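## Task

Carry the tray off the staging bench and set it on the work bench so that no part of it overhangs the edge, with its bottles still upright inside it. One adapter in the centrifuge rotor already has a water blank in its centre hole; insert the tray's sample tube (the one with an orange dot on the cap) into the centre hole of the adapter directly across from it. Every tube must be pushed fully down and every rotor bucket must hang vertically. A tube touching the floor means failure, as does any robot that falls or is left leaning. Use one or both robots, then open the grippers and back away; anything that stays in place only because a robot holds it does not count.

## Robot and tools

Robots. Two identical Hello Robot Stretch 3 units, r1 and r2. Each has a two-wheel base (0.33 m long, 0.34 m wide, passive omni wheel at the back), a lift on a mast and a single telescoping arm that reaches out to the robot's RIGHT side. The base cannot slide sideways, so the gripper is moved forward or back by driving. Turning in place pivots about the point between the drive wheels, 0.05 m behind the front edge; with arm in and wrist folded the swept radius is 0.28 m, and an unfolded level wrist reaches past that.

Frames. Base frame: origin on the floor between the drive wheels, x ahead, y to the left, z up. hand_pose is reported in it, located where closed fingertips meet; at zero wrist angles its x points up, y back along the arm toward the mast, z toward the rear. Odometry frame is the base frame where the scene began. Each robot reports in its own frames only; to judge where robots are relative to one another use images, lidar_m, wrist_depth_mm and head_depth_mm.

execute_actions. Argument actions: a list holding one action (or empty, which just returns state and pictures). The action is an object keyed "r1" and/or "r2". Per robot, optional parts:
- base: exactly one of translate_m (metres, relative drive from the base's last reported position, positive forward, -1 to 1) or rotate_rad (radians, relative turn in place, positive counter-clockwise seen from above, -3.2 to 3.2).
- joints: absolute targets by name. lift_m 0 to 1.1 (arm height); arm_m 0 to 0.52 (extension); wrist_yaw_rad -1.345 to 4.42 (0 along the arm, positive toward the robot's front, 3.0 folded over base); wrist_pitch_rad -1.57 to 0.451 (0 level, negative tips down); wrist_roll_rad -2.911 to 2.911 (0 fingers side by side); gripper_m -0.089 to 0.179 (bigger is wider; true fingertip gap is less, by 0.007 nearly closed up to 0.025 fully open, and zero below 0.007); head_pan_rad -3.953 to 1.73 (0 forward, positive left, -1.57 faces along the arm); head_tilt_rad -1.53 to 0.419 (negative looks down). Done tolerances: lift and arm ±0.004, yaw and roll ±0.02, pitch ±0.05, gripper ±0.004, head ±0.02.
- contact_limits: {"arm_m": effort percent 1 to 100}; the arm motion halts (contact_stop) near that effort (negative when retracting) and holding force is capped until the next action. Too low halts immediately; values above the maximum are clipped.
All motions in one action begin together. Anything omitted may still be driving toward an earlier target without status showing it. Bad keys or out-of-range numbers reject the entire call. Optional cameras: list from r1_head_camera, r1_nav_camera, r1_wrist_camera, r2_head_camera, r2_nav_camera, r2_wrist_camera, or "all"; omitted or null gives all, [] gives none. If a result reports a stop, later calls in that same reply are skipped.

wait: seconds 0 to 10; commands nothing, returns state and images. zoom_image: camera plus region [x0, y0, x1, y1] in pixels of that camera's latest full image, at most 504 by 504, origin top left. finished_scene: scene = current scene number; ends it irreversibly and reports success.

Results. base_status and joint_status give how each commanded motion ended: done, off_target (resting away from target, maybe still pushing), contact_stop, time_out, torque_fault (after the last three the target is dropped). Arm and lift stop on firm contact and go slack until commanded again; a slack lift can sag under load or be pushed up by closing fingers on a surface. Base, wrist and head never auto-stop. A wrist servo pushing hard for seconds goes limp for 10 s. on_its_own covers uncommanded joints ("held at" is the held target). motor_effort is percent of max, signed toward higher values, peak in brackets; readings carry offsets and noise. Wheel effort positive means pushing forward. base_odometry counts wheel turns, slip included; heading -3.142 to 3.142, left positive; turned_by_wheels and turned_by_imu give turn since last result; base_tilt forward/right in degrees, with a fixed bias up to about 4. lidar_m: 12 distances in 30-degree sectors, 1st straight ahead, counter-clockwise (4th left, 7th back, 10th right), plane 0.17 m up, range 0.15 to 12 m, misses clear objects and thin legs, own parts block some sectors when the lift is low, "-" means nothing. wrist_depth_mm and head_depth_mm: 7x7 grids of median depth (45 to 1000 and 280 to 4000 mm; head image is sideways).

Speed. With lift_m under 0.30, arm_m under 0.03 and wrist_yaw_rad over 2.54 the base goes 0.30 m/s and 1.9 rad/s; otherwise 0.10 m/s and 0.63 rad/s.

Gripping. Close to a value below the object's width (lower squeezes harder; an overload guard may soften grip so heavy items can slip; send a new value to re-squeeze). Open to at least 0.02 above the touching value. Status never confirms a hold; look.

Cautions. Fold or unfold the wrist only with lift_m 0.32 to 0.95, wrist_pitch_rad -0.4 and roll near 0; once folded the lift may go to 0.25. If yaw is below -0.4 keep pitch at -0.5 or lower. Pushing on something rigid with the gripper above about 0.45 m can tip the robot, especially with a raised contact limit or a repeated push. Never drive while holding or pushing on something fixed; if snagged, reverse the last move in small steps, free the gripper and lower lift to about 0.2 if leaning. Robots pressing against each other fails the run; base contact plus a few millimetres is enough. Equal drive commands can differ by up to 2.5 cm per metre, which matters when sharing a load. Avoid drops, slams and tubes reaching the floor; occasional pushes may nudge loose items.

Each tool is called after "Call:" in YAML: its name, and indented under it one key for each argument.

## Session

Call:
execute_actions:
  actions: []

Scene clock: 0.00 s.
r1.base_odometry: x=+0.000 y=+0.000 heading=+0.000 (m, m, rad; r1's odometry frame)
r1.turned_by_wheels: +0.000 (rad since the last result)
r1.turned_by_imu: +0.000 (rad since the last result)
r1.base_tilt: forward=-0.4 right=-1.3 (deg)
r1.lidar_m: 2.81 1.51 1.94 1.58 1.54 2.06 3.94 1.59 1.22 1.19 1.25 1.77
r1.head_depth_mm: 1869 2874 3537 3583 3498 2989 2040 / 1880 2867 - - - 3001 2028 / 1871 2887 - - - 2990 2025 / 1891 2880 - - - 2970 2032 / 1885 2899 - - - 2980 2029 / 1894 2556 - - 3391 2850 2028 / 1884 2560 - - 2852 2782 2014
r1.base_status: not commanded
r1.joint_positions: lift_m=+0.535 arm_m=-0.001 wrist_yaw_rad=+2.959 wrist_pitch_rad=-0.500 wrist_roll_rad=-0.001 gripper_m=+0.037 head_pan_rad=-0.012 head_tilt_rad=-0.012
r1.joint_status: not commanded
r1.motor_effort: left_wheel=+1 right_wheel=+0 lift_m=+18 arm_m=+0 wrist_yaw_rad=+0 wrist_pitch_rad=+6 wrist_roll_rad=+0 gripper_m=+1 head_pan_rad=+0 head_tilt_rad=+2 (%)
r1.hand_pose: x=+0.0174 y=+0.0655 z=+0.5297 quat_wxyz=(+0.237, +0.698, +0.112, +0.667) (m; r1's base frame)
r1.wrist_depth_mm: - - - - - - - / - - - - - - - / - - - - - - - / - - - - - - - / 848 852 - 873 908 887 898 / 730 737 - 742 754 768 769 / 641 645 657 665 663 668 671
r2.base_odometry: x=+0.000 y=+0.000 heading=+0.000 (m, m, rad; r2's odometry frame)
r2.turned_by_wheels: +0.000 (rad since the last result)
r2.turned_by_imu: +0.000 (rad since the last result)
r2.base_tilt: forward=-1.6 right=+0.2 (deg)
r2.lidar_m: 1.10 0.74 0.69 0.70 0.90 1.96 2.15 1.79 2.84 1.45 1.74 4.06
r2.head_depth_mm: 1811 2688 3837 3867 3783 3181 2155 / 1780 2666 3940 3916 3755 3031 2172 / 1778 2331 2465 2415 2332 2265 2043 / 1686 1773 1759 1713 1684 1663 1646 / 1428 1394 1367 1355 1333 1312 1293 / 1140 1147 1135 1118 1104 1092 1083 / 985 972 962 948 940 930 922
r2.base_status: not commanded
r2.joint_positions: lift_m=+0.479 arm_m=+0.001 wrist_yaw_rad=+3.085 wrist_pitch_rad=-0.429 wrist_roll_rad=+0.004 gripper_m=+0.037 head_pan_rad=-0.020 head_tilt_rad=+0.002
r2.joint_status: not commanded
r2.motor_effort: left_wheel=+0 right_wheel=+0 lift_m=+43 arm_m=-1 wrist_yaw_rad=-2 wrist_pitch_rad=+6 wrist_roll_rad=+0 gripper_m=+0 head_pan_rad=+0 head_tilt_rad=+1 (%)
r2.hand_pose: x=-0.0087 y=+0.0764 z=+0.4894 quat_wxyz=(+0.170, +0.696, +0.131, +0.685) (m; r2's base frame)
r2.wrist_depth_mm: - 969 802 738 675 621 573 / - - 869 811 736 671 602 / - - 957 909 804 713 655 / - - - 993 875 791 704 / 844 862 - 880 879 830 756 / 732 743 - 748 725 752 764 / 634 635 636 656 645 667 657
pictures: r1_head_camera (sideways: a quarter turn clockwise sets it upright), r1_nav_camera (sideways: a quarter turn counterclockwise sets it upright), r1_wrist_camera, r2_head_camera (sideways: a quarter turn clockwise sets it upright), r2_nav_camera (sideways: a quarter turn counterclockwise sets it upright), r2_wrist_camera
Images, in order (width x height): r1_head_camera 896x504, r1_nav_camera 672x504, r1_wrist_camera 644x364, r2_head_camera 896x504, r2_nav_camera 672x504, r2_wrist_camera 644x364.

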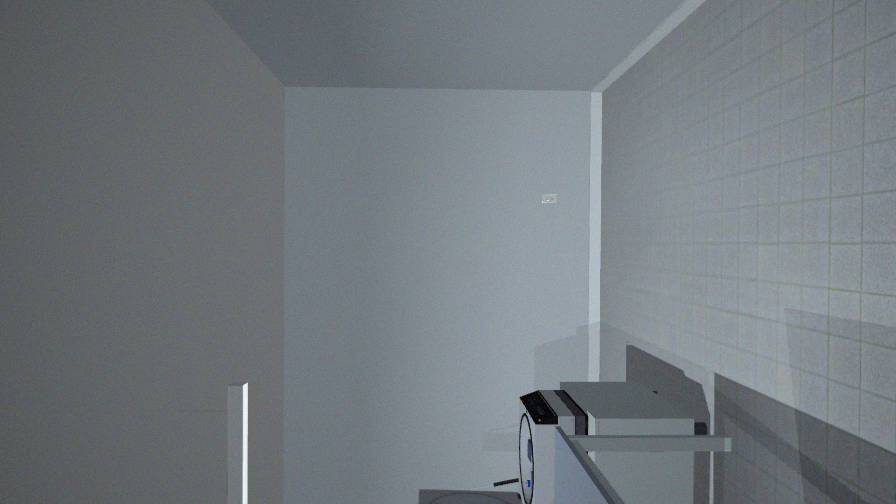

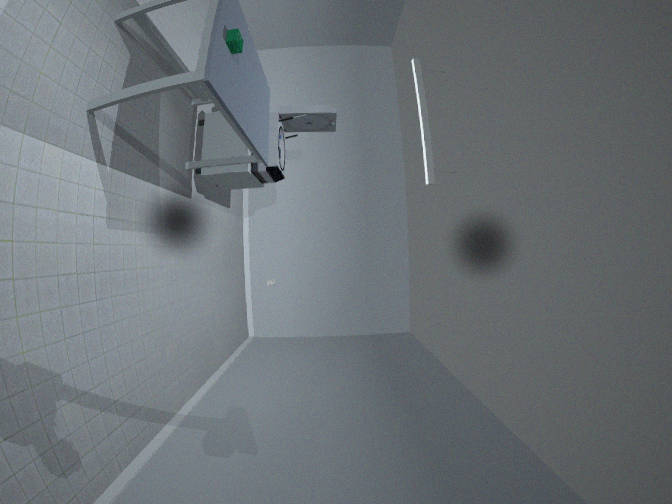

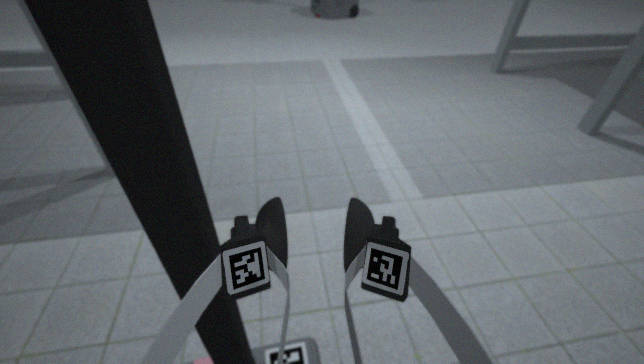

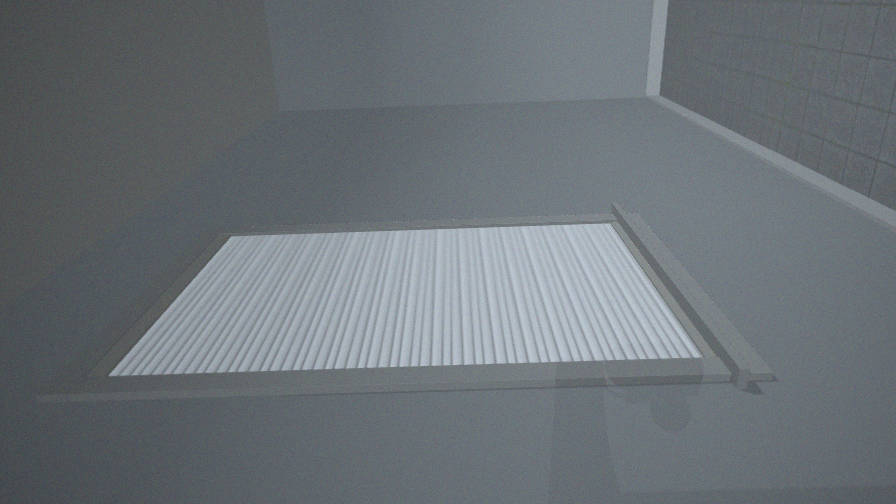

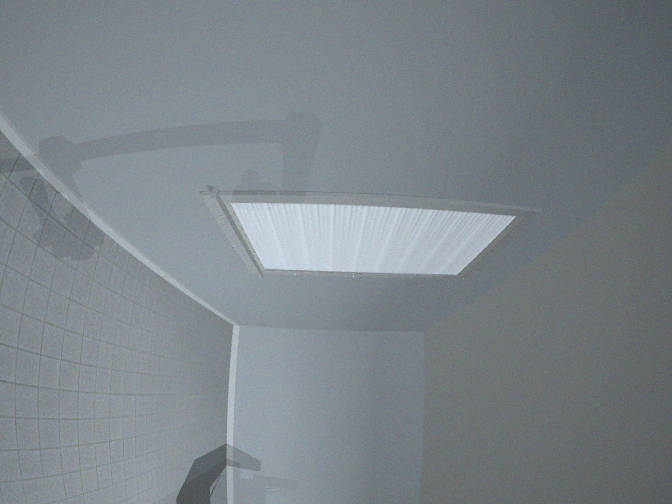

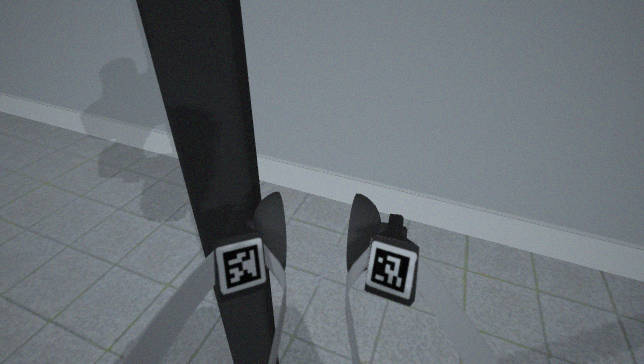

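Look around with the heads.

Call:
execute_actions:
  actions:
    - {"r1":{"joints":{"head_pan_rad":-0.6,"head_tilt_rad":-0.5}},"r2":{"joints":{"head_pan_rad":-3.1,"head_tilt_rad":-0.4}}}
  cameras: ["r1_head_camera","r2_head_camera","r2_nav_camera"]

Call:
execute_actions:
  actions:
    - {"r1":{"joints":{"head_pan_rad":-1.8,"head_tilt_rad":-0.5}},"r2":{"joints":{"head_pan_rad":1.6,"head_tilt_rad":-0.4}}}
  cameras: ["r1_head_camera","r1_nav_camera","r2_head_camera","r2_nav_camera"]

Scene clock: 11.53 s.
r1.base_odometry: x=+0.000 y=+0.000 heading=+0.000 (m, m, rad; r1's odometry frame)
r1.turned_by_wheels: +0.000 (rad since the last result)
r1.turned_by_imu: +0.001 (rad since the last result)
r1.base_tilt: forward=-0.3 right=-1.4 (deg)
r1.lidar_m: 2.80 1.51 1.94 1.58 1.55 2.06 3.94 1.60 1.22 1.19 1.25 1.76
r1.head_depth_mm: 1271 1351 1432 1520 1629 1549 1264 / 1422 1511 1614 1749 1805 1540 1264 / 1615 1743 1881 2053 1958 1533 1272 / 1869 2053 2228 2419 1938 1531 1262 / 2247 2454 2778 2665 1939 1528 1256 / 2724 3137 3450 2629 1935 1525 1255 / 3548 - - 2629 1933 1511 1254
r1.base_status: not commanded
r1.joint_positions: lift_m=+0.535 arm_m=-0.001 wrist_yaw_rad=+2.959 wrist_pitch_rad=-0.500 wrist_roll_rad=-0.001 gripper_m=+0.037 head_pan_rad=-0.593 head_tilt_rad=-0.493
r1.joint_status: all done
r1.motor_effort: left_wheel=+1(1) right_wheel=+0(0) lift_m=+18(18) arm_m=+0(0) wrist_yaw_rad=+0(0) wrist_pitch_rad=+6(7) wrist_roll_rad=-1(0) gripper_m=+0(0) head_pan_rad=-2(26) head_tilt_rad=-3(28) (%)
r1.hand_pose: x=+0.0174 y=+0.0655 z=+0.5297 quat_wxyz=(+0.237, +0.698, +0.112, +0.667) (m; r1's base frame)
r1.wrist_depth_mm: - - - - - - - / - - - - - - - / - - - - - - - / - - - - - - - / 849 850 - 872 880 890 917 / 731 737 - 735 742 756 762 / 649 647 646 662 657 665 666
r2.base_odometry: x=+0.000 y=+0.000 heading=+0.000 (m, m, rad; r2's odometry frame)
r2.turned_by_wheels: +0.000 (rad since the last result)
r2.turned_by_imu: +0.000 (rad since the last result)
r2.base_tilt: forward=-1.5 right=+0.3 (deg)
r2.lidar_m: 1.10 0.74 0.69 0.70 0.89 1.96 2.15 1.79 2.83 1.45 1.75 4.05
r2.head_depth_mm: 3922 - - 3473 2272 1716 1357 / - - - 3465 2321 1700 1371 / - - - 3510 2288 1718 1381 / - - - 3291 2317 1714 1377 / - - - 3504 2318 1728 1380 / - - 3087 3304 2249 1744 1387 / - - - 1927 2123 1740 1395
r2.base_status: not commanded
r2.joint_positions: lift_m=+0.479 arm_m=+0.001 wrist_yaw_rad=+3.085 wrist_pitch_rad=-0.429 wrist_roll_rad=+0.004 gripper_m=+0.037 head_pan_rad=-3.093 head_tilt_rad=-0.395
r2.joint_status: all done
r2.motor_effort: left_wheel=+0(0) right_wheel=+0(0) lift_m=+43(44) arm_m=-1(1) wrist_yaw_rad=+0(0) wrist_pitch_rad=+6(6) wrist_roll_rad=+0(1) gripper_m=+0(0) head_pan_rad=-3(36) head_tilt_rad=-1(20) (%)
r2.hand_pose: x=-0.0087 y=+0.0764 z=+0.4894 quat_wxyz=(+0.170, +0.696, +0.131, +0.685) (m; r2's base frame)
r2.wrist_depth_mm: - 963 808 749 670 622 567 / - - 875 821 750 671 605 / - - 983 909 800 708 657 / - - - 986 867 774 710 / 856 875 - 878 898 838 757 / 733 730 - 745 727 749 760 / 625 633 638 638 658 659 662
pictures: r1_head_camera (sideways: a quarter turn clockwise sets it upright), r2_head_camera (sideways: a quarter turn clockwise sets it upright), r2_nav_camera (sideways: a quarter turn counterclockwise sets it upright)
Images, in order (width x height): r1_head_camera 896x504, r2_head_camera 896x504, r2_nav_camera 672x504.

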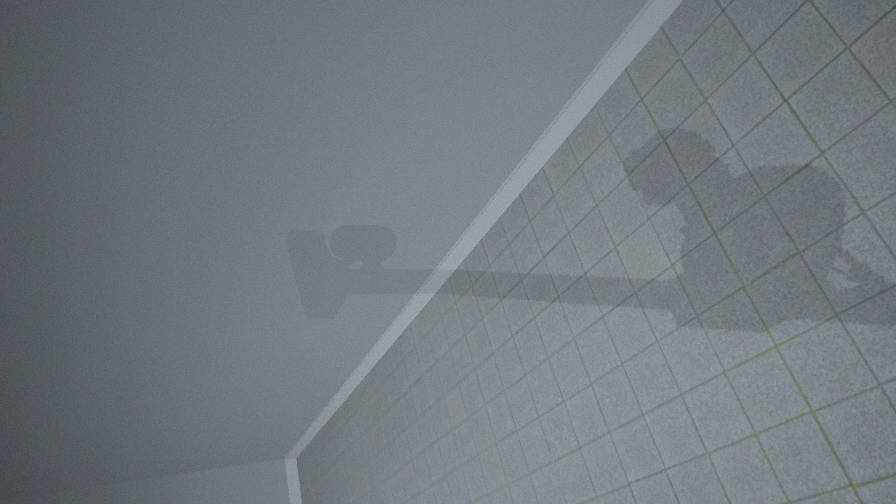

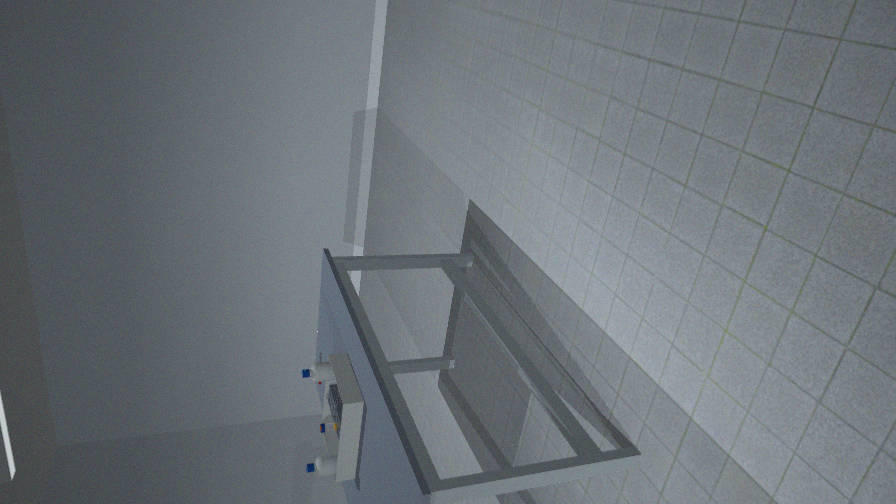

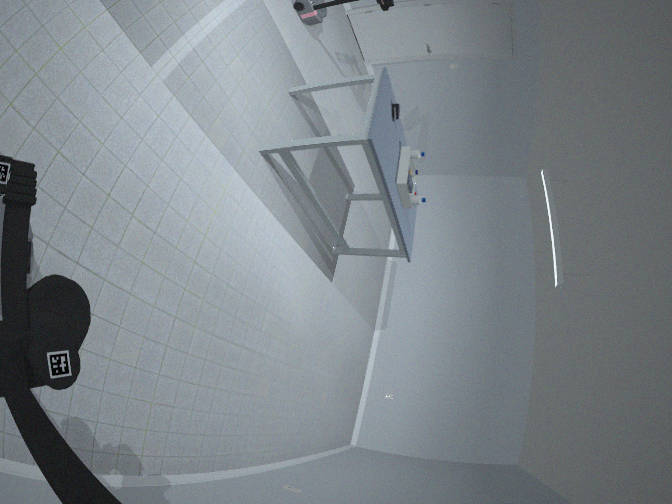

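Scene clock: 14.33 s.
r1.base_odometry: x=+0.000 y=+0.000 heading=+0.000 (m, m, rad; r1's odometry frame)
r1.turned_by_wheels: +0.000 (rad since the last result)
r1.turned_by_imu: +0.001 (rad since the last result)
r1.base_tilt: forward=-0.3 right=-1.4 (deg)
r1.lidar_m: 2.80 1.51 1.94 1.59 1.54 2.07 3.95 1.60 1.22 1.19 1.25 1.76
r1.head_depth_mm: 1046 1146 1273 1441 1656 1546 1272 / 1035 1140 1264 1409 1620 1540 1272 / 1020 1112 1235 1391 1586 1535 1267 / 1002 1094 1210 1352 1531 1527 1266 / 977 1070 1177 1318 1491 1520 1257 / 959 1048 1156 1285 1452 1517 1256 / 943 1028 1130 1249 1407 1507 1248
r1.base_status: not commanded
r1.joint_positions: lift_m=+0.535 arm_m=-0.001 wrist_yaw_rad=+2.959 wrist_pitch_rad=-0.500 wrist_roll_rad=-0.001 gripper_m=+0.037 head_pan_rad=-1.793 head_tilt_rad=-0.494
r1.joint_status: all done
r1.motor_effort: left_wheel=+1(1) right_wheel=+0(0) lift_m=+18(19) arm_m=+0(0) wrist_yaw_rad=+0(0) wrist_pitch_rad=+7(7) wrist_roll_rad=-1(0) gripper_m=+0(1) head_pan_rad=-2(29) head_tilt_rad=-4(6) (%)
r1.hand_pose: x=+0.0174 y=+0.0655 z=+0.5297 quat_wxyz=(+0.237, +0.698, +0.112, +0.667) (m; r1's base frame)
r1.wrist_depth_mm: - - - - - - - / - - - - - - - / - - - - - - - / - 988 - - - - - / 845 844 - 866 891 880 920 / 726 738 - 748 741 760 771 / 642 642 647 663 654 664 672
r2.base_odometry: x=+0.000 y=+0.000 heading=+0.000 (m, m, rad; r2's odometry frame)
r2.turned_by_wheels: +0.000 (rad since the last result)
r2.turned_by_imu: +0.000 (rad since the last result)
r2.base_tilt: forward=-1.5 right=+0.2 (deg)
r2.lidar_m: 1.10 0.74 0.69 0.70 0.89 1.97 2.14 1.79 2.83 1.45 1.75 4.07
r2.head_depth_mm: 540 575 616 661 711 773 844 / 564 602 644 694 752 817 902 / 589 630 676 728 792 875 966 / 616 662 712 775 849 933 1043 / 646 693 750 823 904 1008 1125 / 678 733 801 877 972 1085 1236 / 714 772 849 934 1045 1160 1285
r2.base_status: not commanded
r2.joint_positions: lift_m=+0.479 arm_m=+0.001 wrist_yaw_rad=+3.085 wrist_pitch_rad=-0.429 wrist_roll_rad=+0.004 gripper_m=+0.037 head_pan_rad=+1.593 head_tilt_rad=-0.395
r2.joint_status: all done
r2.motor_effort: left_wheel=+0(1) right_wheel=+0(0) lift_m=+43(43) arm_m=-1(1) wrist_yaw_rad=-1(1) wrist_pitch_rad=+6(6) wrist_roll_rad=+1(0) gripper_m=+0(0) head_pan_rad=+3(35) head_tilt_rad=-1(2) (%)
r2.hand_pose: x=-0.0087 y=+0.0764 z=+0.4894 quat_wxyz=(+0.170, +0.696, +0.131, +0.685) (m; r2's base frame)
r2.wrist_depth_mm: - 962 796 748 665 621 570 / - - 898 832 726 669 612 / - - 975 898 808 718 646 / - - - 983 868 781 697 / 853 861 - 868 877 834 768 / 721 749 - 736 723 754 766 / 620 632 635 653 646 644 648
pictures: r1_head_camera (sideways: a quarter turn clockwise sets it upright), r1_nav_camera (sideways: a quarter turn counterclockwise sets it upright), r2_head_camera (sideways: a quarter turn clockwise sets it upright), r2_nav_camera (sideways: a quarter turn counterclockwise sets it upright)
Images, in order (width x height): r1_head_camera 896x504, r1_nav_camera 672x504, r2_head_camera 896x504, r2_nav_camera 672x504.

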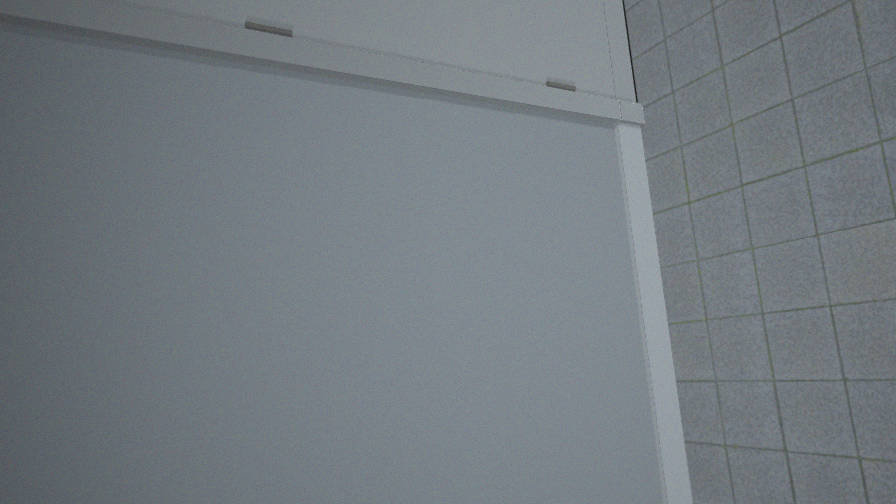

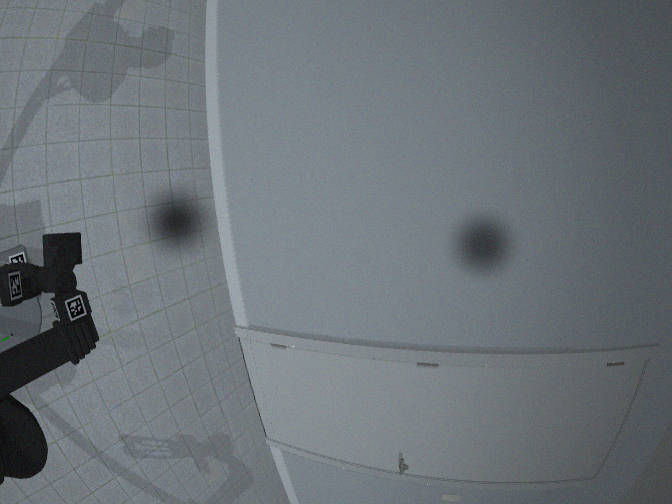

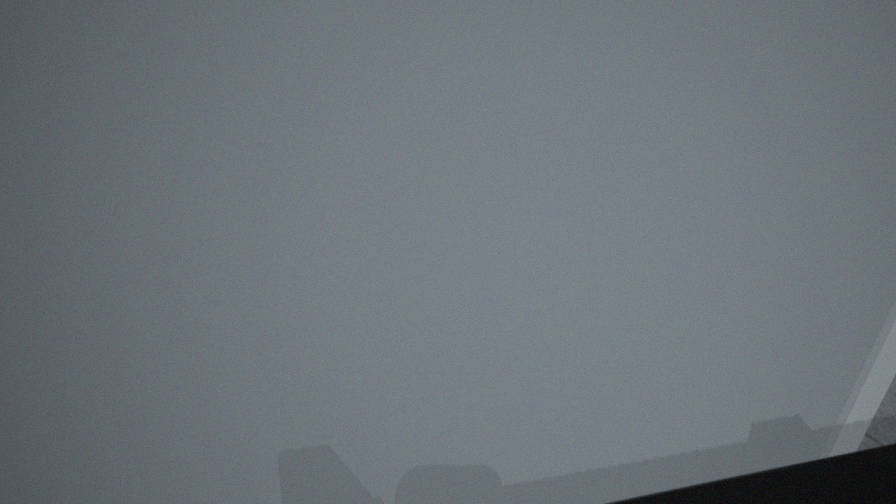

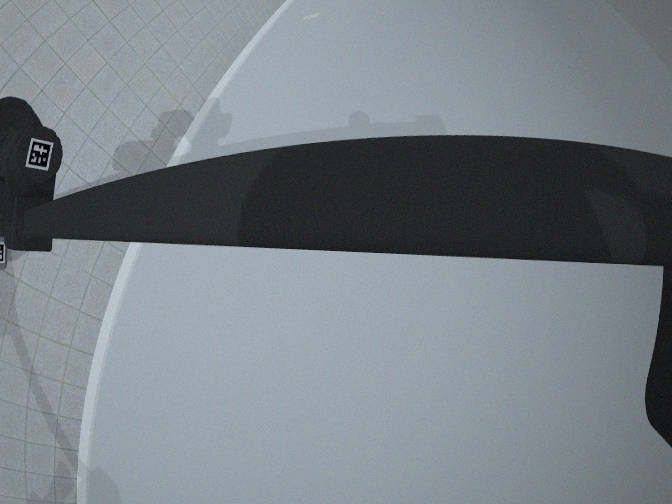

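Call:
execute_actions:
  actions:
    - {"r1":{"joints":{"head_pan_rad":0.9,"head_tilt_rad":-0.4}},"r2":{"joints":{"head_pan_rad":-2.6,"head_tilt_rad":-0.25}}}
  cameras: ["r1_head_camera","r1_nav_camera","r2_head_camera"]

Call:
execute_actions:
  actions:
    - {"r1":{"joints":{"head_pan_rad":1.7,"head_tilt_rad":-0.4}},"r2":{"joints":{"head_pan_rad":-3.5,"head_tilt_rad":-0.25}}}
  cameras: ["r1_head_camera","r1_nav_camera","r2_head_camera"]

Scene clock: 23.33 s.
r1.base_odometry: x=+0.000 y=+0.000 heading=+0.000 (m, m, rad; r1's odometry frame)
r1.turned_by_wheels: +0.000 (rad since the last result)
r1.turned_by_imu: +0.001 (rad since the last result)
r1.base_tilt: forward=-0.3 right=-1.4 (deg)
r1.lidar_m: 2.80 1.51 1.93 1.58 1.55 2.06 3.93 1.59 1.22 1.19 1.25 1.77
r1.head_depth_mm: - - 2520 1674 2178 1673 1340 / - - - 2593 2073 1664 1340 / - - - 2987 2184 1649 1332 / 3853 - - 2988 2177 1656 1335 / 3553 3800 - 3135 2158 1647 1325 / 3306 3545 3832 3149 2138 1650 1329 / 3134 3308 3564 3129 2154 1639 1323
r1.base_status: not commanded
r1.joint_positions: lift_m=+0.535 arm_m=-0.001 wrist_yaw_rad=+2.959 wrist_pitch_rad=-0.500 wrist_roll_rad=-0.001 gripper_m=+0.037 head_pan_rad=+0.893 head_tilt_rad=-0.409
r1.joint_status: all done
r1.motor_effort: left_wheel=+1(1) right_wheel=+0(0) lift_m=+18(18) arm_m=+0(0) wrist_yaw_rad=+0(1) wrist_pitch_rad=+7(6) wrist_roll_rad=+0(0) gripper_m=+0(0) head_pan_rad=+2(26) head_tilt_rad=+4(13) (%)
r1.hand_pose: x=+0.0174 y=+0.0655 z=+0.5297 quat_wxyz=(+0.237, +0.698, +0.112, +0.667) (m; r1's base frame)
r1.wrist_depth_mm: - - - - - - - / - - - - - - - / - - - - - - - / - 980 - - - - - / 849 842 - 874 890 899 916 / 727 727 - 743 750 767 766 / 635 650 649 661 663 667 669
r2.base_odometry: x=+0.000 y=+0.000 heading=+0.000 (m, m, rad; r2's odometry frame)
r2.turned_by_wheels: +0.000 (rad since the last result)
r2.turned_by_imu: +0.000 (rad since the last result)
r2.base_tilt: forward=-1.5 right=+0.2 (deg)
r2.lidar_m: 1.10 0.74 0.69 0.70 0.89 1.97 2.15 1.79 2.83 1.45 1.75 4.06
r2.head_depth_mm: 2999 - - 2781 2874 1995 1538 / 2976 - - 2420 2934 2014 1553 / 3269 - - 2232 2743 1985 1545 / 3181 - - - 2753 2013 1555 / 3150 - - - 2968 2034 1560 / 3142 3980 - - 2967 2073 1587 / 3075 3798 3817 3910 2843 2075 1585
r2.base_status: not commanded
r2.joint_positions: lift_m=+0.479 arm_m=+0.001 wrist_yaw_rad=+3.085 wrist_pitch_rad=-0.429 wrist_roll_rad=+0.004 gripper_m=+0.037 head_pan_rad=-2.593 head_tilt_rad=-0.261
r2.joint_status: all done
r2.motor_effort: left_wheel=+0(0) right_wheel=+1(0) lift_m=+44(43) arm_m=-1(1) wrist_yaw_rad=+0(1) wrist_pitch_rad=+6(6) wrist_roll_rad=+0(0) gripper_m=+0(0) head_pan_rad=-3(38) head_tilt_rad=+4(15) (%)
r2.hand_pose: x=-0.0087 y=+0.0764 z=+0.4894 quat_wxyz=(+0.170, +0.696, +0.131, +0.685) (m; r2's base frame)
r2.wrist_depth_mm: - 989 809 748 677 615 564 / - - 886 808 736 665 607 / - - 966 904 804 723 651 / - - - 998 880 789 701 / 863 865 - 885 892 840 774 / 736 730 - 738 733 745 767 / 625 640 638 640 648 663 656
pictures: r1_head_camera (sideways: a quarter turn clockwise sets it upright), r1_nav_camera (sideways: a quarter turn counterclockwise sets it upright), r2_head_camera (sideways: a quarter turn clockwise sets it upright)
Images, in order (width x height): r1_head_camera 896x504, r1_nav_camera 672x504, r2_head_camera 896x504.

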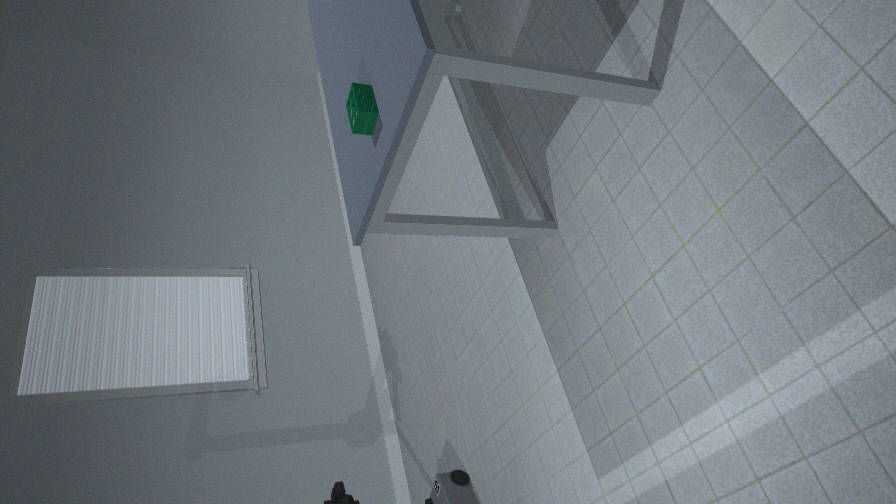

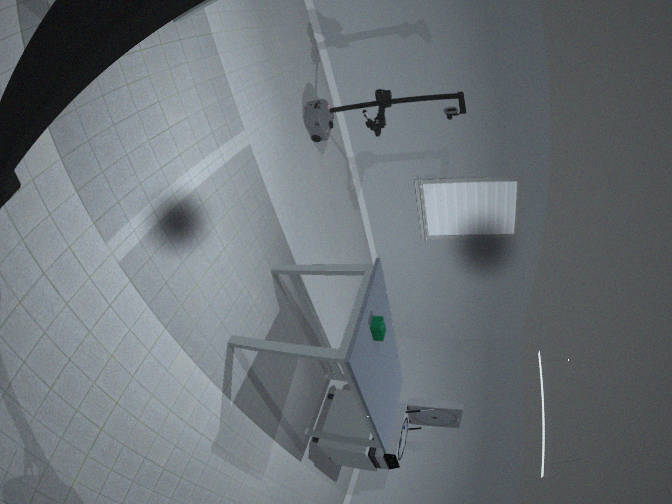

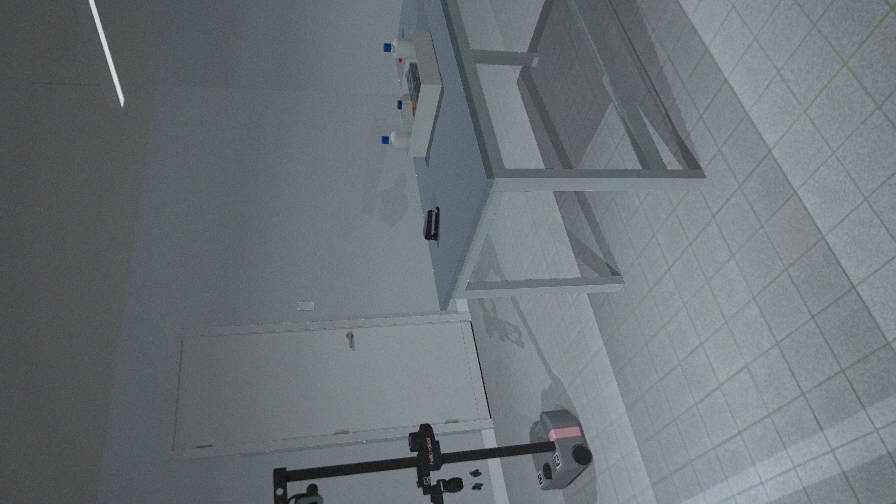

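Scene clock: 24.40 s.
r1.base_odometry: x=+0.000 y=+0.000 heading=+0.000 (m, m, rad; r1's odometry frame)
r1.turned_by_wheels: +0.000 (rad since the last result)
r1.turned_by_imu: +0.000 (rad since the last result)
r1.base_tilt: forward=-0.2 right=-1.5 (deg)
r1.lidar_m: 2.81 1.51 1.93 1.58 1.55 2.06 3.94 1.59 1.22 1.19 1.25 1.77
r1.head_depth_mm: 2956 3141 3345 2875 2195 1666 1336 / 2982 3172 3477 3205 2181 1651 1336 / 3030 3254 3492 3172 2177 1651 1332 / 3034 3309 3610 3177 2172 1649 1333 / 3110 3357 3629 2969 2077 1647 1325 / 3169 3430 3742 1414 1975 1642 1330 / 3210 3519 3803 1397 - - -
r1.base_status: not commanded
r1.joint_positions: lift_m=+0.535 arm_m=-0.001 wrist_yaw_rad=+2.959 wrist_pitch_rad=-0.500 wrist_roll_rad=-0.001 gripper_m=+0.037 head_pan_rad=+1.693 head_tilt_rad=-0.409
r1.joint_status: all done
r1.motor_effort: left_wheel=+1(1) right_wheel=+0(0) lift_m=+19(18) arm_m=+0(0) wrist_yaw_rad=+0(0) wrist_pitch_rad=+7(7) wrist_roll_rad=-1(0) gripper_m=+1(1) head_pan_rad=+3(29) head_tilt_rad=+4(2) (%)
r1.hand_pose: x=+0.0174 y=+0.0655 z=+0.5297 quat_wxyz=(+0.237, +0.698, +0.112, +0.667) (m; r1's base frame)
r1.wrist_depth_mm: - - - - - - - / - - - - - - - / - - - - - - - / - - - - - - - / 840 861 - 860 885 897 920 / 727 743 - 745 750 764 776 / 641 643 653 672 651 672 669
r2.base_odometry: x=+0.000 y=+0.000 heading=+0.000 (m, m, rad; r2's odometry frame)
r2.turned_by_wheels: +0.000 (rad since the last result)
r2.turned_by_imu: +0.000 (rad since the last result)
r2.base_tilt: forward=-1.5 right=+0.3 (deg)
r2.lidar_m: 1.10 0.74 0.69 0.70 0.89 1.97 2.15 1.79 2.83 1.45 1.75 4.06
r2.head_depth_mm: 2371 2421 2447 2487 2431 2018 1532 / 3164 - - - 2932 2012 1533 / 3150 - - - 2917 2034 1550 / 3168 - - - 3029 2025 1562 / 3093 - - - 2946 2014 1563 / 3122 - - - 2953 2045 1573 / 3160 - - - 2976 2040 1577
r2.base_status: not commanded
r2.joint_positions: lift_m=+0.479 arm_m=+0.001 wrist_yaw_rad=+3.085 wrist_pitch_rad=-0.429 wrist_roll_rad=+0.004 gripper_m=+0.037 head_pan_rad=-3.493 head_tilt_rad=-0.261
r2.joint_status: all done
r2.motor_effort: left_wheel=+0(1) right_wheel=+0(0) lift_m=+43(43) arm_m=-1(1) wrist_yaw_rad=+0(1) wrist_pitch_rad=+6(6) wrist_roll_rad=+1(0) gripper_m=+0(1) head_pan_rad=-4(39) head_tilt_rad=+3(3) (%)
r2.hand_pose: x=-0.0087 y=+0.0764 z=+0.4894 quat_wxyz=(+0.170, +0.696, +0.131, +0.685) (m; r2's base frame)
r2.wrist_depth_mm: - 975 813 754 674 622 573 / - - 879 833 734 659 613 / - - 959 902 801 718 654 / - - - - 871 779 710 / 864 853 - 885 892 830 776 / 714 741 - 749 732 752 762 / 629 637 640 647 642 657 657
pictures: r1_head_camera (sideways: a quarter turn clockwise sets it upright), r1_nav_camera (sideways: a quarter turn counterclockwise sets it upright), r2_head_camera (sideways: a quarter turn clockwise sets it upright)
Images, in order (width x height): r1_head_camera 896x504, r1_nav_camera 672x504, r2_head_camera 896x504.

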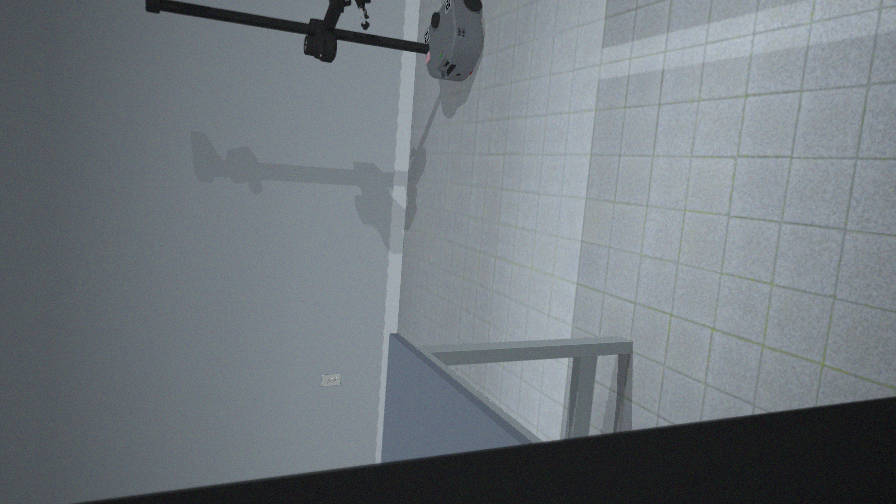

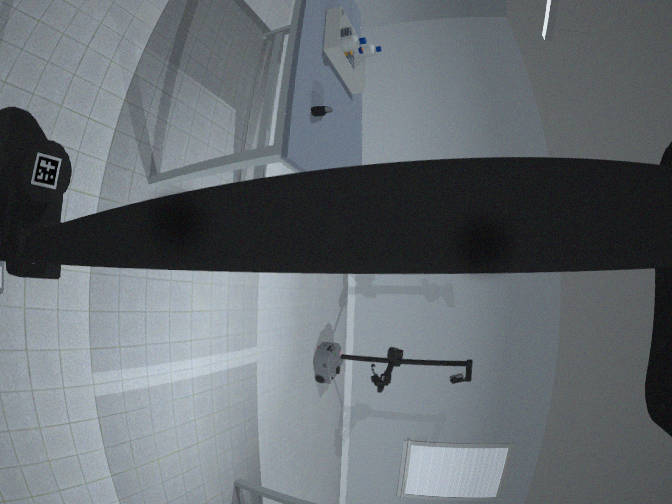

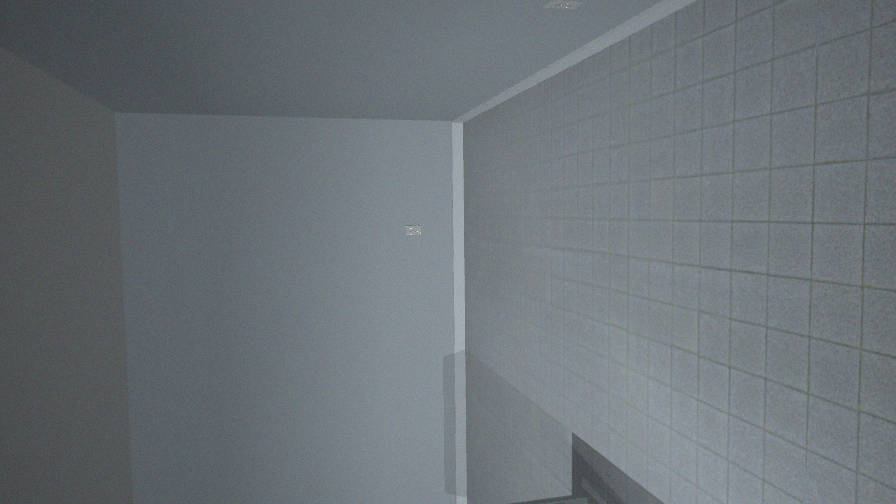

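Call:
execute_actions:
  actions:
    - {"r1":{"base":{"rotate_rad":2.7},"joints":{"lift_m":0.28,"head_pan_rad":-0.6,"head_tilt_rad":-0.3}}}
  cameras: ["r1_head_camera","r1_nav_camera"]

Call:
execute_actions:
  actions:
    - {"r1":{"base":{"translate_m":1.0}}}
  cameras: ["r1_head_camera","r1_nav_camera"]

Scene clock: 48.27 s.
r1.base_odometry: x=+0.000 y=+0.000 heading=+2.700 (m, m, rad; r1's odometry frame)
r1.turned_by_wheels: +2.700 (rad since the last result)
r1.turned_by_imu: +2.706 (rad since the last result)
r1.base_tilt: forward=-0.3 right=-1.4 (deg)
r1.lidar_m: 2.07 3.24 1.50 1.21 1.20 1.29 1.92 2.80 1.51 2.92 1.54 0.96
r1.head_depth_mm: 3033 3218 3416 3507 2542 1856 1449 / 3227 3435 3617 3700 2315 1763 1445 / 3446 3621 3845 1709 1885 1831 1444 / 3715 3871 - 1716 1117 1177 1359 / 3878 - - 1676 1257 1827 1435 / - - - 1507 2167 1824 1432 / - - - 1561 2362 1825 1427
r1.base_status: done
r1.joint_positions: lift_m=+0.280 arm_m=-0.001 wrist_yaw_rad=+2.959 wrist_pitch_rad=-0.501 wrist_roll_rad=-0.001 gripper_m=+0.037 head_pan_rad=-0.593 head_tilt_rad=-0.310
r1.joint_status: all done
r1.motor_effort: left_wheel=-3(12) right_wheel=+3(10) lift_m=+14(15) arm_m=+0(0) wrist_yaw_rad=+0(0) wrist_pitch_rad=+7(7) wrist_roll_rad=+0(0) gripper_m=+1(0) head_pan_rad=-2(31) head_tilt_rad=+5(17) (%)
r1.hand_pose: x=+0.0174 y=+0.0654 z=+0.2748 quat_wxyz=(+0.237, +0.697, +0.113, +0.667) (m; r1's base frame)
r1.wrist_depth_mm: 902 - - - - - - / 932 - - - - - - / 753 - 779 789 800 814 825 / 605 591 626 633 639 643 654 / 511 509 - 539 532 532 546 / 454 - - - 451 459 465 / - - - - 397 405 406
r2.base_odometry: x=+0.000 y=+0.000 heading=+0.000 (m, m, rad; r2's odometry frame)
r2.turned_by_wheels: +0.000 (rad since the last result)
r2.turned_by_imu: +0.000 (rad since the last result)
r2.base_tilt: forward=-1.4 right=+0.3 (deg)
r2.lidar_m: 1.10 0.74 0.69 0.70 0.89 1.97 2.15 1.79 2.92 1.45 1.75 4.06
r2.head_depth_mm: 2393 2395 2436 2421 2472 2009 1527 / 3159 - - - 2897 2002 1551 / 3191 - - - 2901 2028 1555 / 3223 - - - 2955 2045 1552 / 3112 - - - 2972 2027 1560 / 3104 - - - 2996 2075 1564 / 3069 - - - 2964 2075 1563
r2.base_status: not commanded
r2.joint_positions: lift_m=+0.479 arm_m=+0.001 wrist_yaw_rad=+3.085 wrist_pitch_rad=-0.429 wrist_roll_rad=+0.004 gripper_m=+0.037 head_pan_rad=-3.493 head_tilt_rad=-0.261
r2.joint_status: not commanded
r2.motor_effort: left_wheel=+0(0) right_wheel=+0(0) lift_m=+44(43) arm_m=-1(1) wrist_yaw_rad=+0(1) wrist_pitch_rad=+6(6) wrist_roll_rad=+0(0) gripper_m=+0(0) head_pan_rad=-3(4) head_tilt_rad=+3(3) (%)
r2.hand_pose: x=-0.0087 y=+0.0764 z=+0.4894 quat_wxyz=(+0.170, +0.696, +0.131, +0.685) (m; r2's base frame)
r2.wrist_depth_mm: - 967 811 740 683 614 572 / - - 874 826 736 662 608 / - - 985 908 794 710 662 / - - - - 881 793 719 / 874 885 - 888 887 827 761 / 723 736 - 752 729 748 753 / 634 628 642 651 648 653 670
pictures: r1_head_camera (sideways: a quarter turn clockwise sets it upright), r1_nav_camera (sideways: a quarter turn counterclockwise sets it upright)
Images, in order (width x height): r1_head_camera 896x504, r1_nav_camera 672x504.

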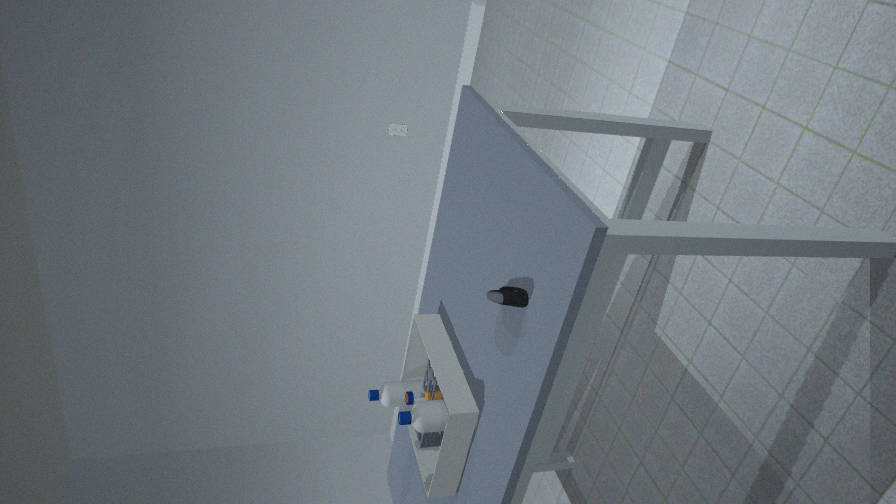

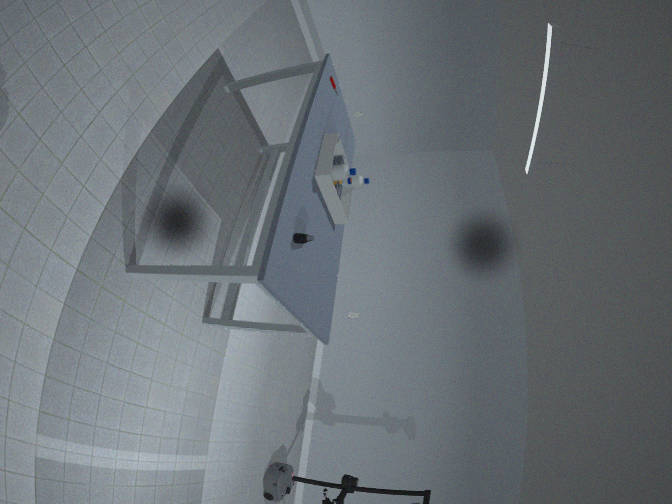

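Scene clock: 53.37 s.
r1.base_odometry: x=-0.904 y=+0.428 heading=+2.700 (m, m, rad; r1's odometry frame)
r1.turned_by_wheels: +0.000 (rad since the last result)
r1.turned_by_imu: +0.003 (rad since the last result)
r1.base_tilt: forward=-0.2 right=-1.5 (deg)
r1.lidar_m: 1.07 3.04 2.03 1.59 1.57 1.71 2.58 2.21 0.59 1.10 1.08 1.17
r1.head_depth_mm: 2719 2903 3014 3125 1010 755 604 / 2863 3067 3193 3336 1003 695 603 / 3054 3230 3415 3559 956 740 603 / 3236 3416 3625 3783 996 768 619 / 3452 3710 3890 - 1055 763 1318 / 3639 3839 - - 1055 762 1386 / 3368 3493 3691 3659 1046 824 1429
r1.base_status: done
r1.joint_positions: lift_m=+0.280 arm_m=-0.001 wrist_yaw_rad=+2.959 wrist_pitch_rad=-0.501 wrist_roll_rad=-0.001 gripper_m=+0.037 head_pan_rad=-0.593 head_tilt_rad=-0.309
r1.joint_status: not commanded
r1.motor_effort: left_wheel=-4(10) right_wheel=+3(9) lift_m=+15(15) arm_m=+0(0) wrist_yaw_rad=+0(0) wrist_pitch_rad=+7(7) wrist_roll_rad=+0(1) gripper_m=+1(1) head_pan_rad=-3(3) head_tilt_rad=+4(4) (%)
r1.hand_pose: x=+0.0174 y=+0.0654 z=+0.2748 quat_wxyz=(+0.237, +0.697, +0.113, +0.667) (m; r1's base frame)
r1.wrist_depth_mm: - - - - - - - / 967 - - - - - - / 749 - 775 778 793 819 825 / 612 591 624 633 638 648 659 / 518 516 - 539 533 540 552 / 451 - - - 453 460 467 / - - - - 396 403 405
r2.base_odometry: x=+0.000 y=+0.000 heading=+0.000 (m, m, rad; r2's odometry frame)
r2.turned_by_wheels: +0.000 (rad since the last result)
r2.turned_by_imu: +0.000 (rad since the last result)
r2.base_tilt: forward=-1.5 right=+0.2 (deg)
r2.lidar_m: 1.10 0.74 0.69 0.70 0.90 1.97 2.15 1.79 4.05 1.45 1.75 4.06
r2.head_depth_mm: 2366 2385 2454 2433 2424 1992 1537 / 3151 - - - 2885 2024 1543 / 3260 - - - 2957 2023 1549 / 3191 - - - 2956 2042 1556 / 3153 - - - 2975 2041 1553 / 3050 - - - 2961 2049 1555 / 3106 - - - 2994 2064 1567
r2.base_status: not commanded
r2.joint_positions: lift_m=+0.479 arm_m=+0.001 wrist_yaw_rad=+3.085 wrist_pitch_rad=-0.429 wrist_roll_rad=+0.004 gripper_m=+0.037 head_pan_rad=-3.493 head_tilt_rad=-0.261
r2.joint_status: not commanded
r2.motor_effort: left_wheel=+0(1) right_wheel=+0(0) lift_m=+43(43) arm_m=-1(1) wrist_yaw_rad=+1(1) wrist_pitch_rad=+6(7) wrist_roll_rad=+0(0) gripper_m=+0(0) head_pan_rad=-3(3) head_tilt_rad=+4(3) (%)
r2.hand_pose: x=-0.0087 y=+0.0764 z=+0.4894 quat_wxyz=(+0.170, +0.696, +0.131, +0.685) (m; r2's base frame)
r2.wrist_depth_mm: - 968 803 742 672 623 562 / - - 881 818 741 658 607 / - - 970 898 797 722 661 / - - - 965 874 788 699 / 853 862 - 878 884 835 763 / 732 740 - 740 730 774 764 / 630 639 638 642 639 659 662
pictures: r1_head_camera (sideways: a quarter turn clockwise sets it upright), r1_nav_camera (sideways: a quarter turn counterclockwise sets it upright)
Images, in order (width x height): r1_head_camera 896x504, r1_nav_camera 672x504.

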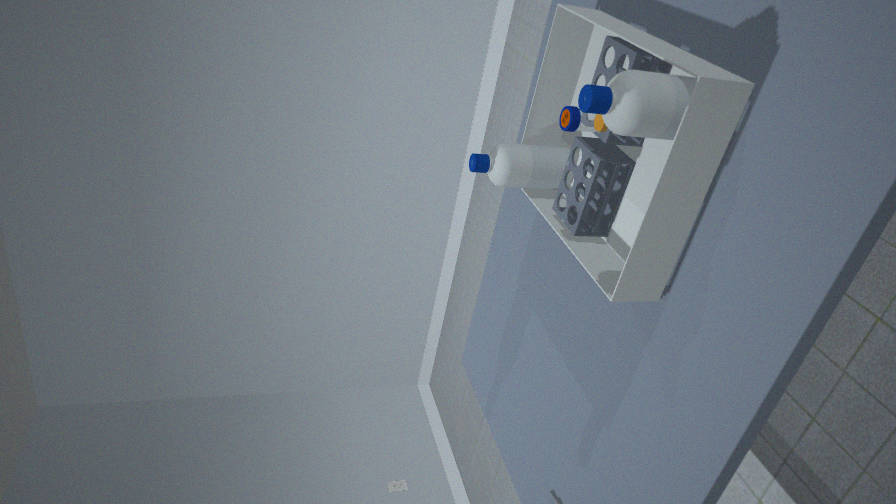

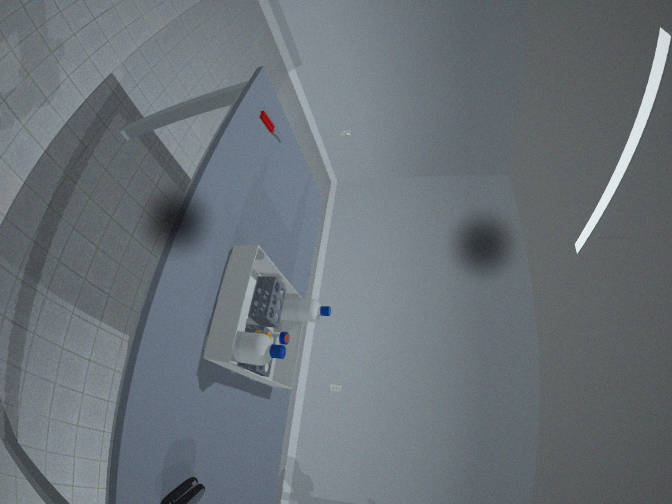

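Call:
execute_actions:
  actions:
    - {"r1":{"base":{"rotate_rad":0.44},"joints":{"head_pan_rad":-1.2,"head_tilt_rad":-0.7}}}
  cameras: ["r1_head_camera","r1_nav_camera"]

Scene clock: 65.83 s.
r1.base_odometry: x=-0.904 y=+0.428 heading=+3.139 (m, m, rad; r1's odometry frame)
r1.turned_by_wheels: +0.440 (rad since the last result)
r1.turned_by_imu: +0.441 (rad since the last result)
r1.base_tilt: forward=-0.3 right=-1.4 (deg)
r1.lidar_m: 3.04 2.19 1.61 1.56 1.66 2.32 2.21 0.60 0.59 1.09 1.14 1.07
r1.head_depth_mm: 2577 2895 1101 825 661 1284 1162 / 2723 2993 1042 824 660 1318 1158 / 2840 3167 1030 765 676 1336 1155 / 2934 3225 992 788 695 1335 1148 / 3050 3316 972 797 1471 1338 1143 / 3216 3476 1064 806 1510 1334 1142 / 3370 3630 1062 803 1579 1329 1140
r1.base_status: done
r1.joint_positions: lift_m=+0.280 arm_m=-0.001 wrist_yaw_rad=+2.959 wrist_pitch_rad=-0.501 wrist_roll_rad=-0.001 gripper_m=+0.037 head_pan_rad=-1.193 head_tilt_rad=-0.692
r1.joint_status: all done
r1.motor_effort: left_wheel=-3(13) right_wheel=+3(9) lift_m=+14(15) arm_m=+0(0) wrist_yaw_rad=+1(1) wrist_pitch_rad=+7(7) wrist_roll_rad=+0(0) gripper_m=+1(0) head_pan_rad=-3(27) head_tilt_rad=-6(28) (%)
r1.hand_pose: x=+0.0174 y=+0.0654 z=+0.2748 quat_wxyz=(+0.237, +0.697, +0.113, +0.667) (m; r1's base frame)
r1.wrist_depth_mm: - - - - - - - / 964 - - - - - - / 756 - 771 793 799 801 812 / 614 594 625 637 643 648 655 / 512 515 - 540 532 539 541 / 455 - - - 452 459 464 / - - - - 399 404 408
r2.base_odometry: x=+0.000 y=+0.000 heading=+0.000 (m, m, rad; r2's odometry frame)
r2.turned_by_wheels: +0.000 (rad since the last result)
r2.turned_by_imu: +0.000 (rad since the last result)
r2.base_tilt: forward=-1.5 right=+0.3 (deg)
r2.lidar_m: 1.09 0.74 0.69 0.70 0.89 1.97 2.14 1.78 4.05 1.45 1.75 4.06
r2.head_depth_mm: 2362 2392 2459 2441 2435 2001 1542 / 3202 - - - 2888 2008 1544 / 3177 - - - 2953 2043 1538 / 3192 - - - 2985 2037 1550 / 3134 - - - 3001 2040 1568 / 3148 - - - 2959 2041 1543 / 3093 - - - 3035 2065 1572
r2.base_status: not commanded
r2.joint_positions: lift_m=+0.479 arm_m=+0.001 wrist_yaw_rad=+3.085 wrist_pitch_rad=-0.429 wrist_roll_rad=+0.004 gripper_m=+0.037 head_pan_rad=-3.493 head_tilt_rad=-0.261
r2.joint_status: not commanded
r2.motor_effort: left_wheel=+0(0) right_wheel=+0(0) lift_m=+43(43) arm_m=-1(1) wrist_yaw_rad=-1(0) wrist_pitch_rad=+6(6) wrist_roll_rad=+1(1) gripper_m=+0(0) head_pan_rad=-4(3) head_tilt_rad=+4(4) (%)
r2.hand_pose: x=-0.0087 y=+0.0764 z=+0.4894 quat_wxyz=(+0.170, +0.696, +0.131, +0.685) (m; r2's base frame)
r2.wrist_depth_mm: - 978 803 755 679 615 566 / - - 877 816 731 654 610 / - - 970 892 817 720 663 / - - - - 892 780 703 / 860 862 - 883 884 838 774 / 738 744 - 747 732 753 757 / 633 641 631 643 655 652 653
pictures: r1_head_camera (sideways: a quarter turn clockwise sets it upright), r1_nav_camera (sideways: a quarter turn counterclockwise sets it upright)
Images, in order (width x height): r1_head_camera 896x504, r1_nav_camera 672x504.

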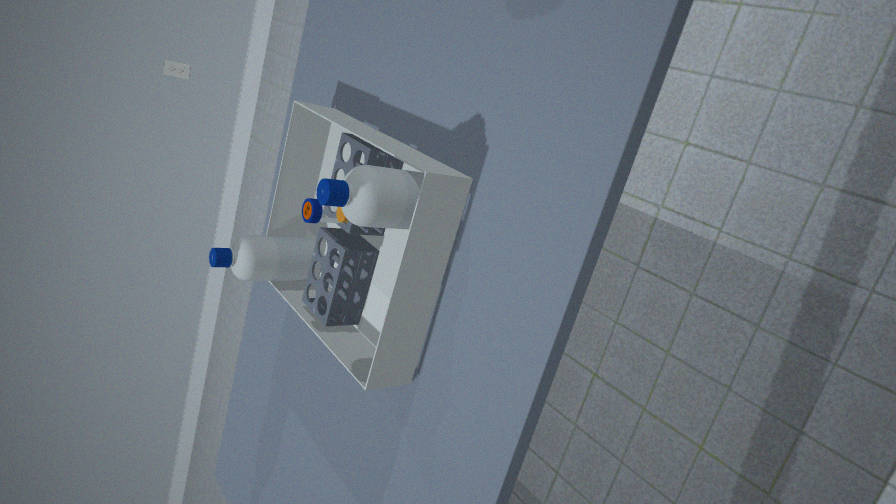

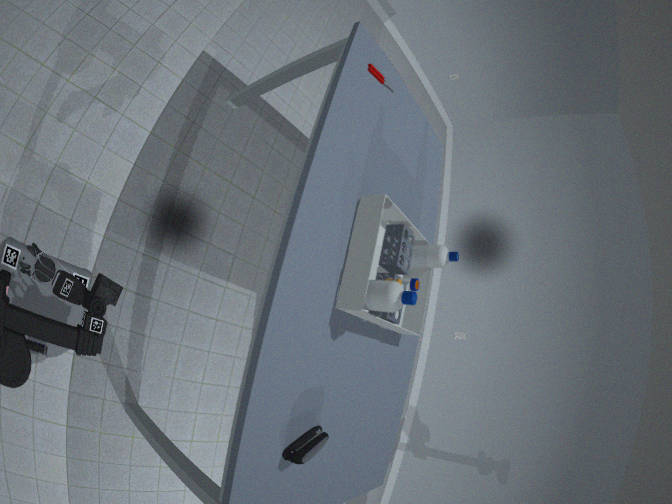

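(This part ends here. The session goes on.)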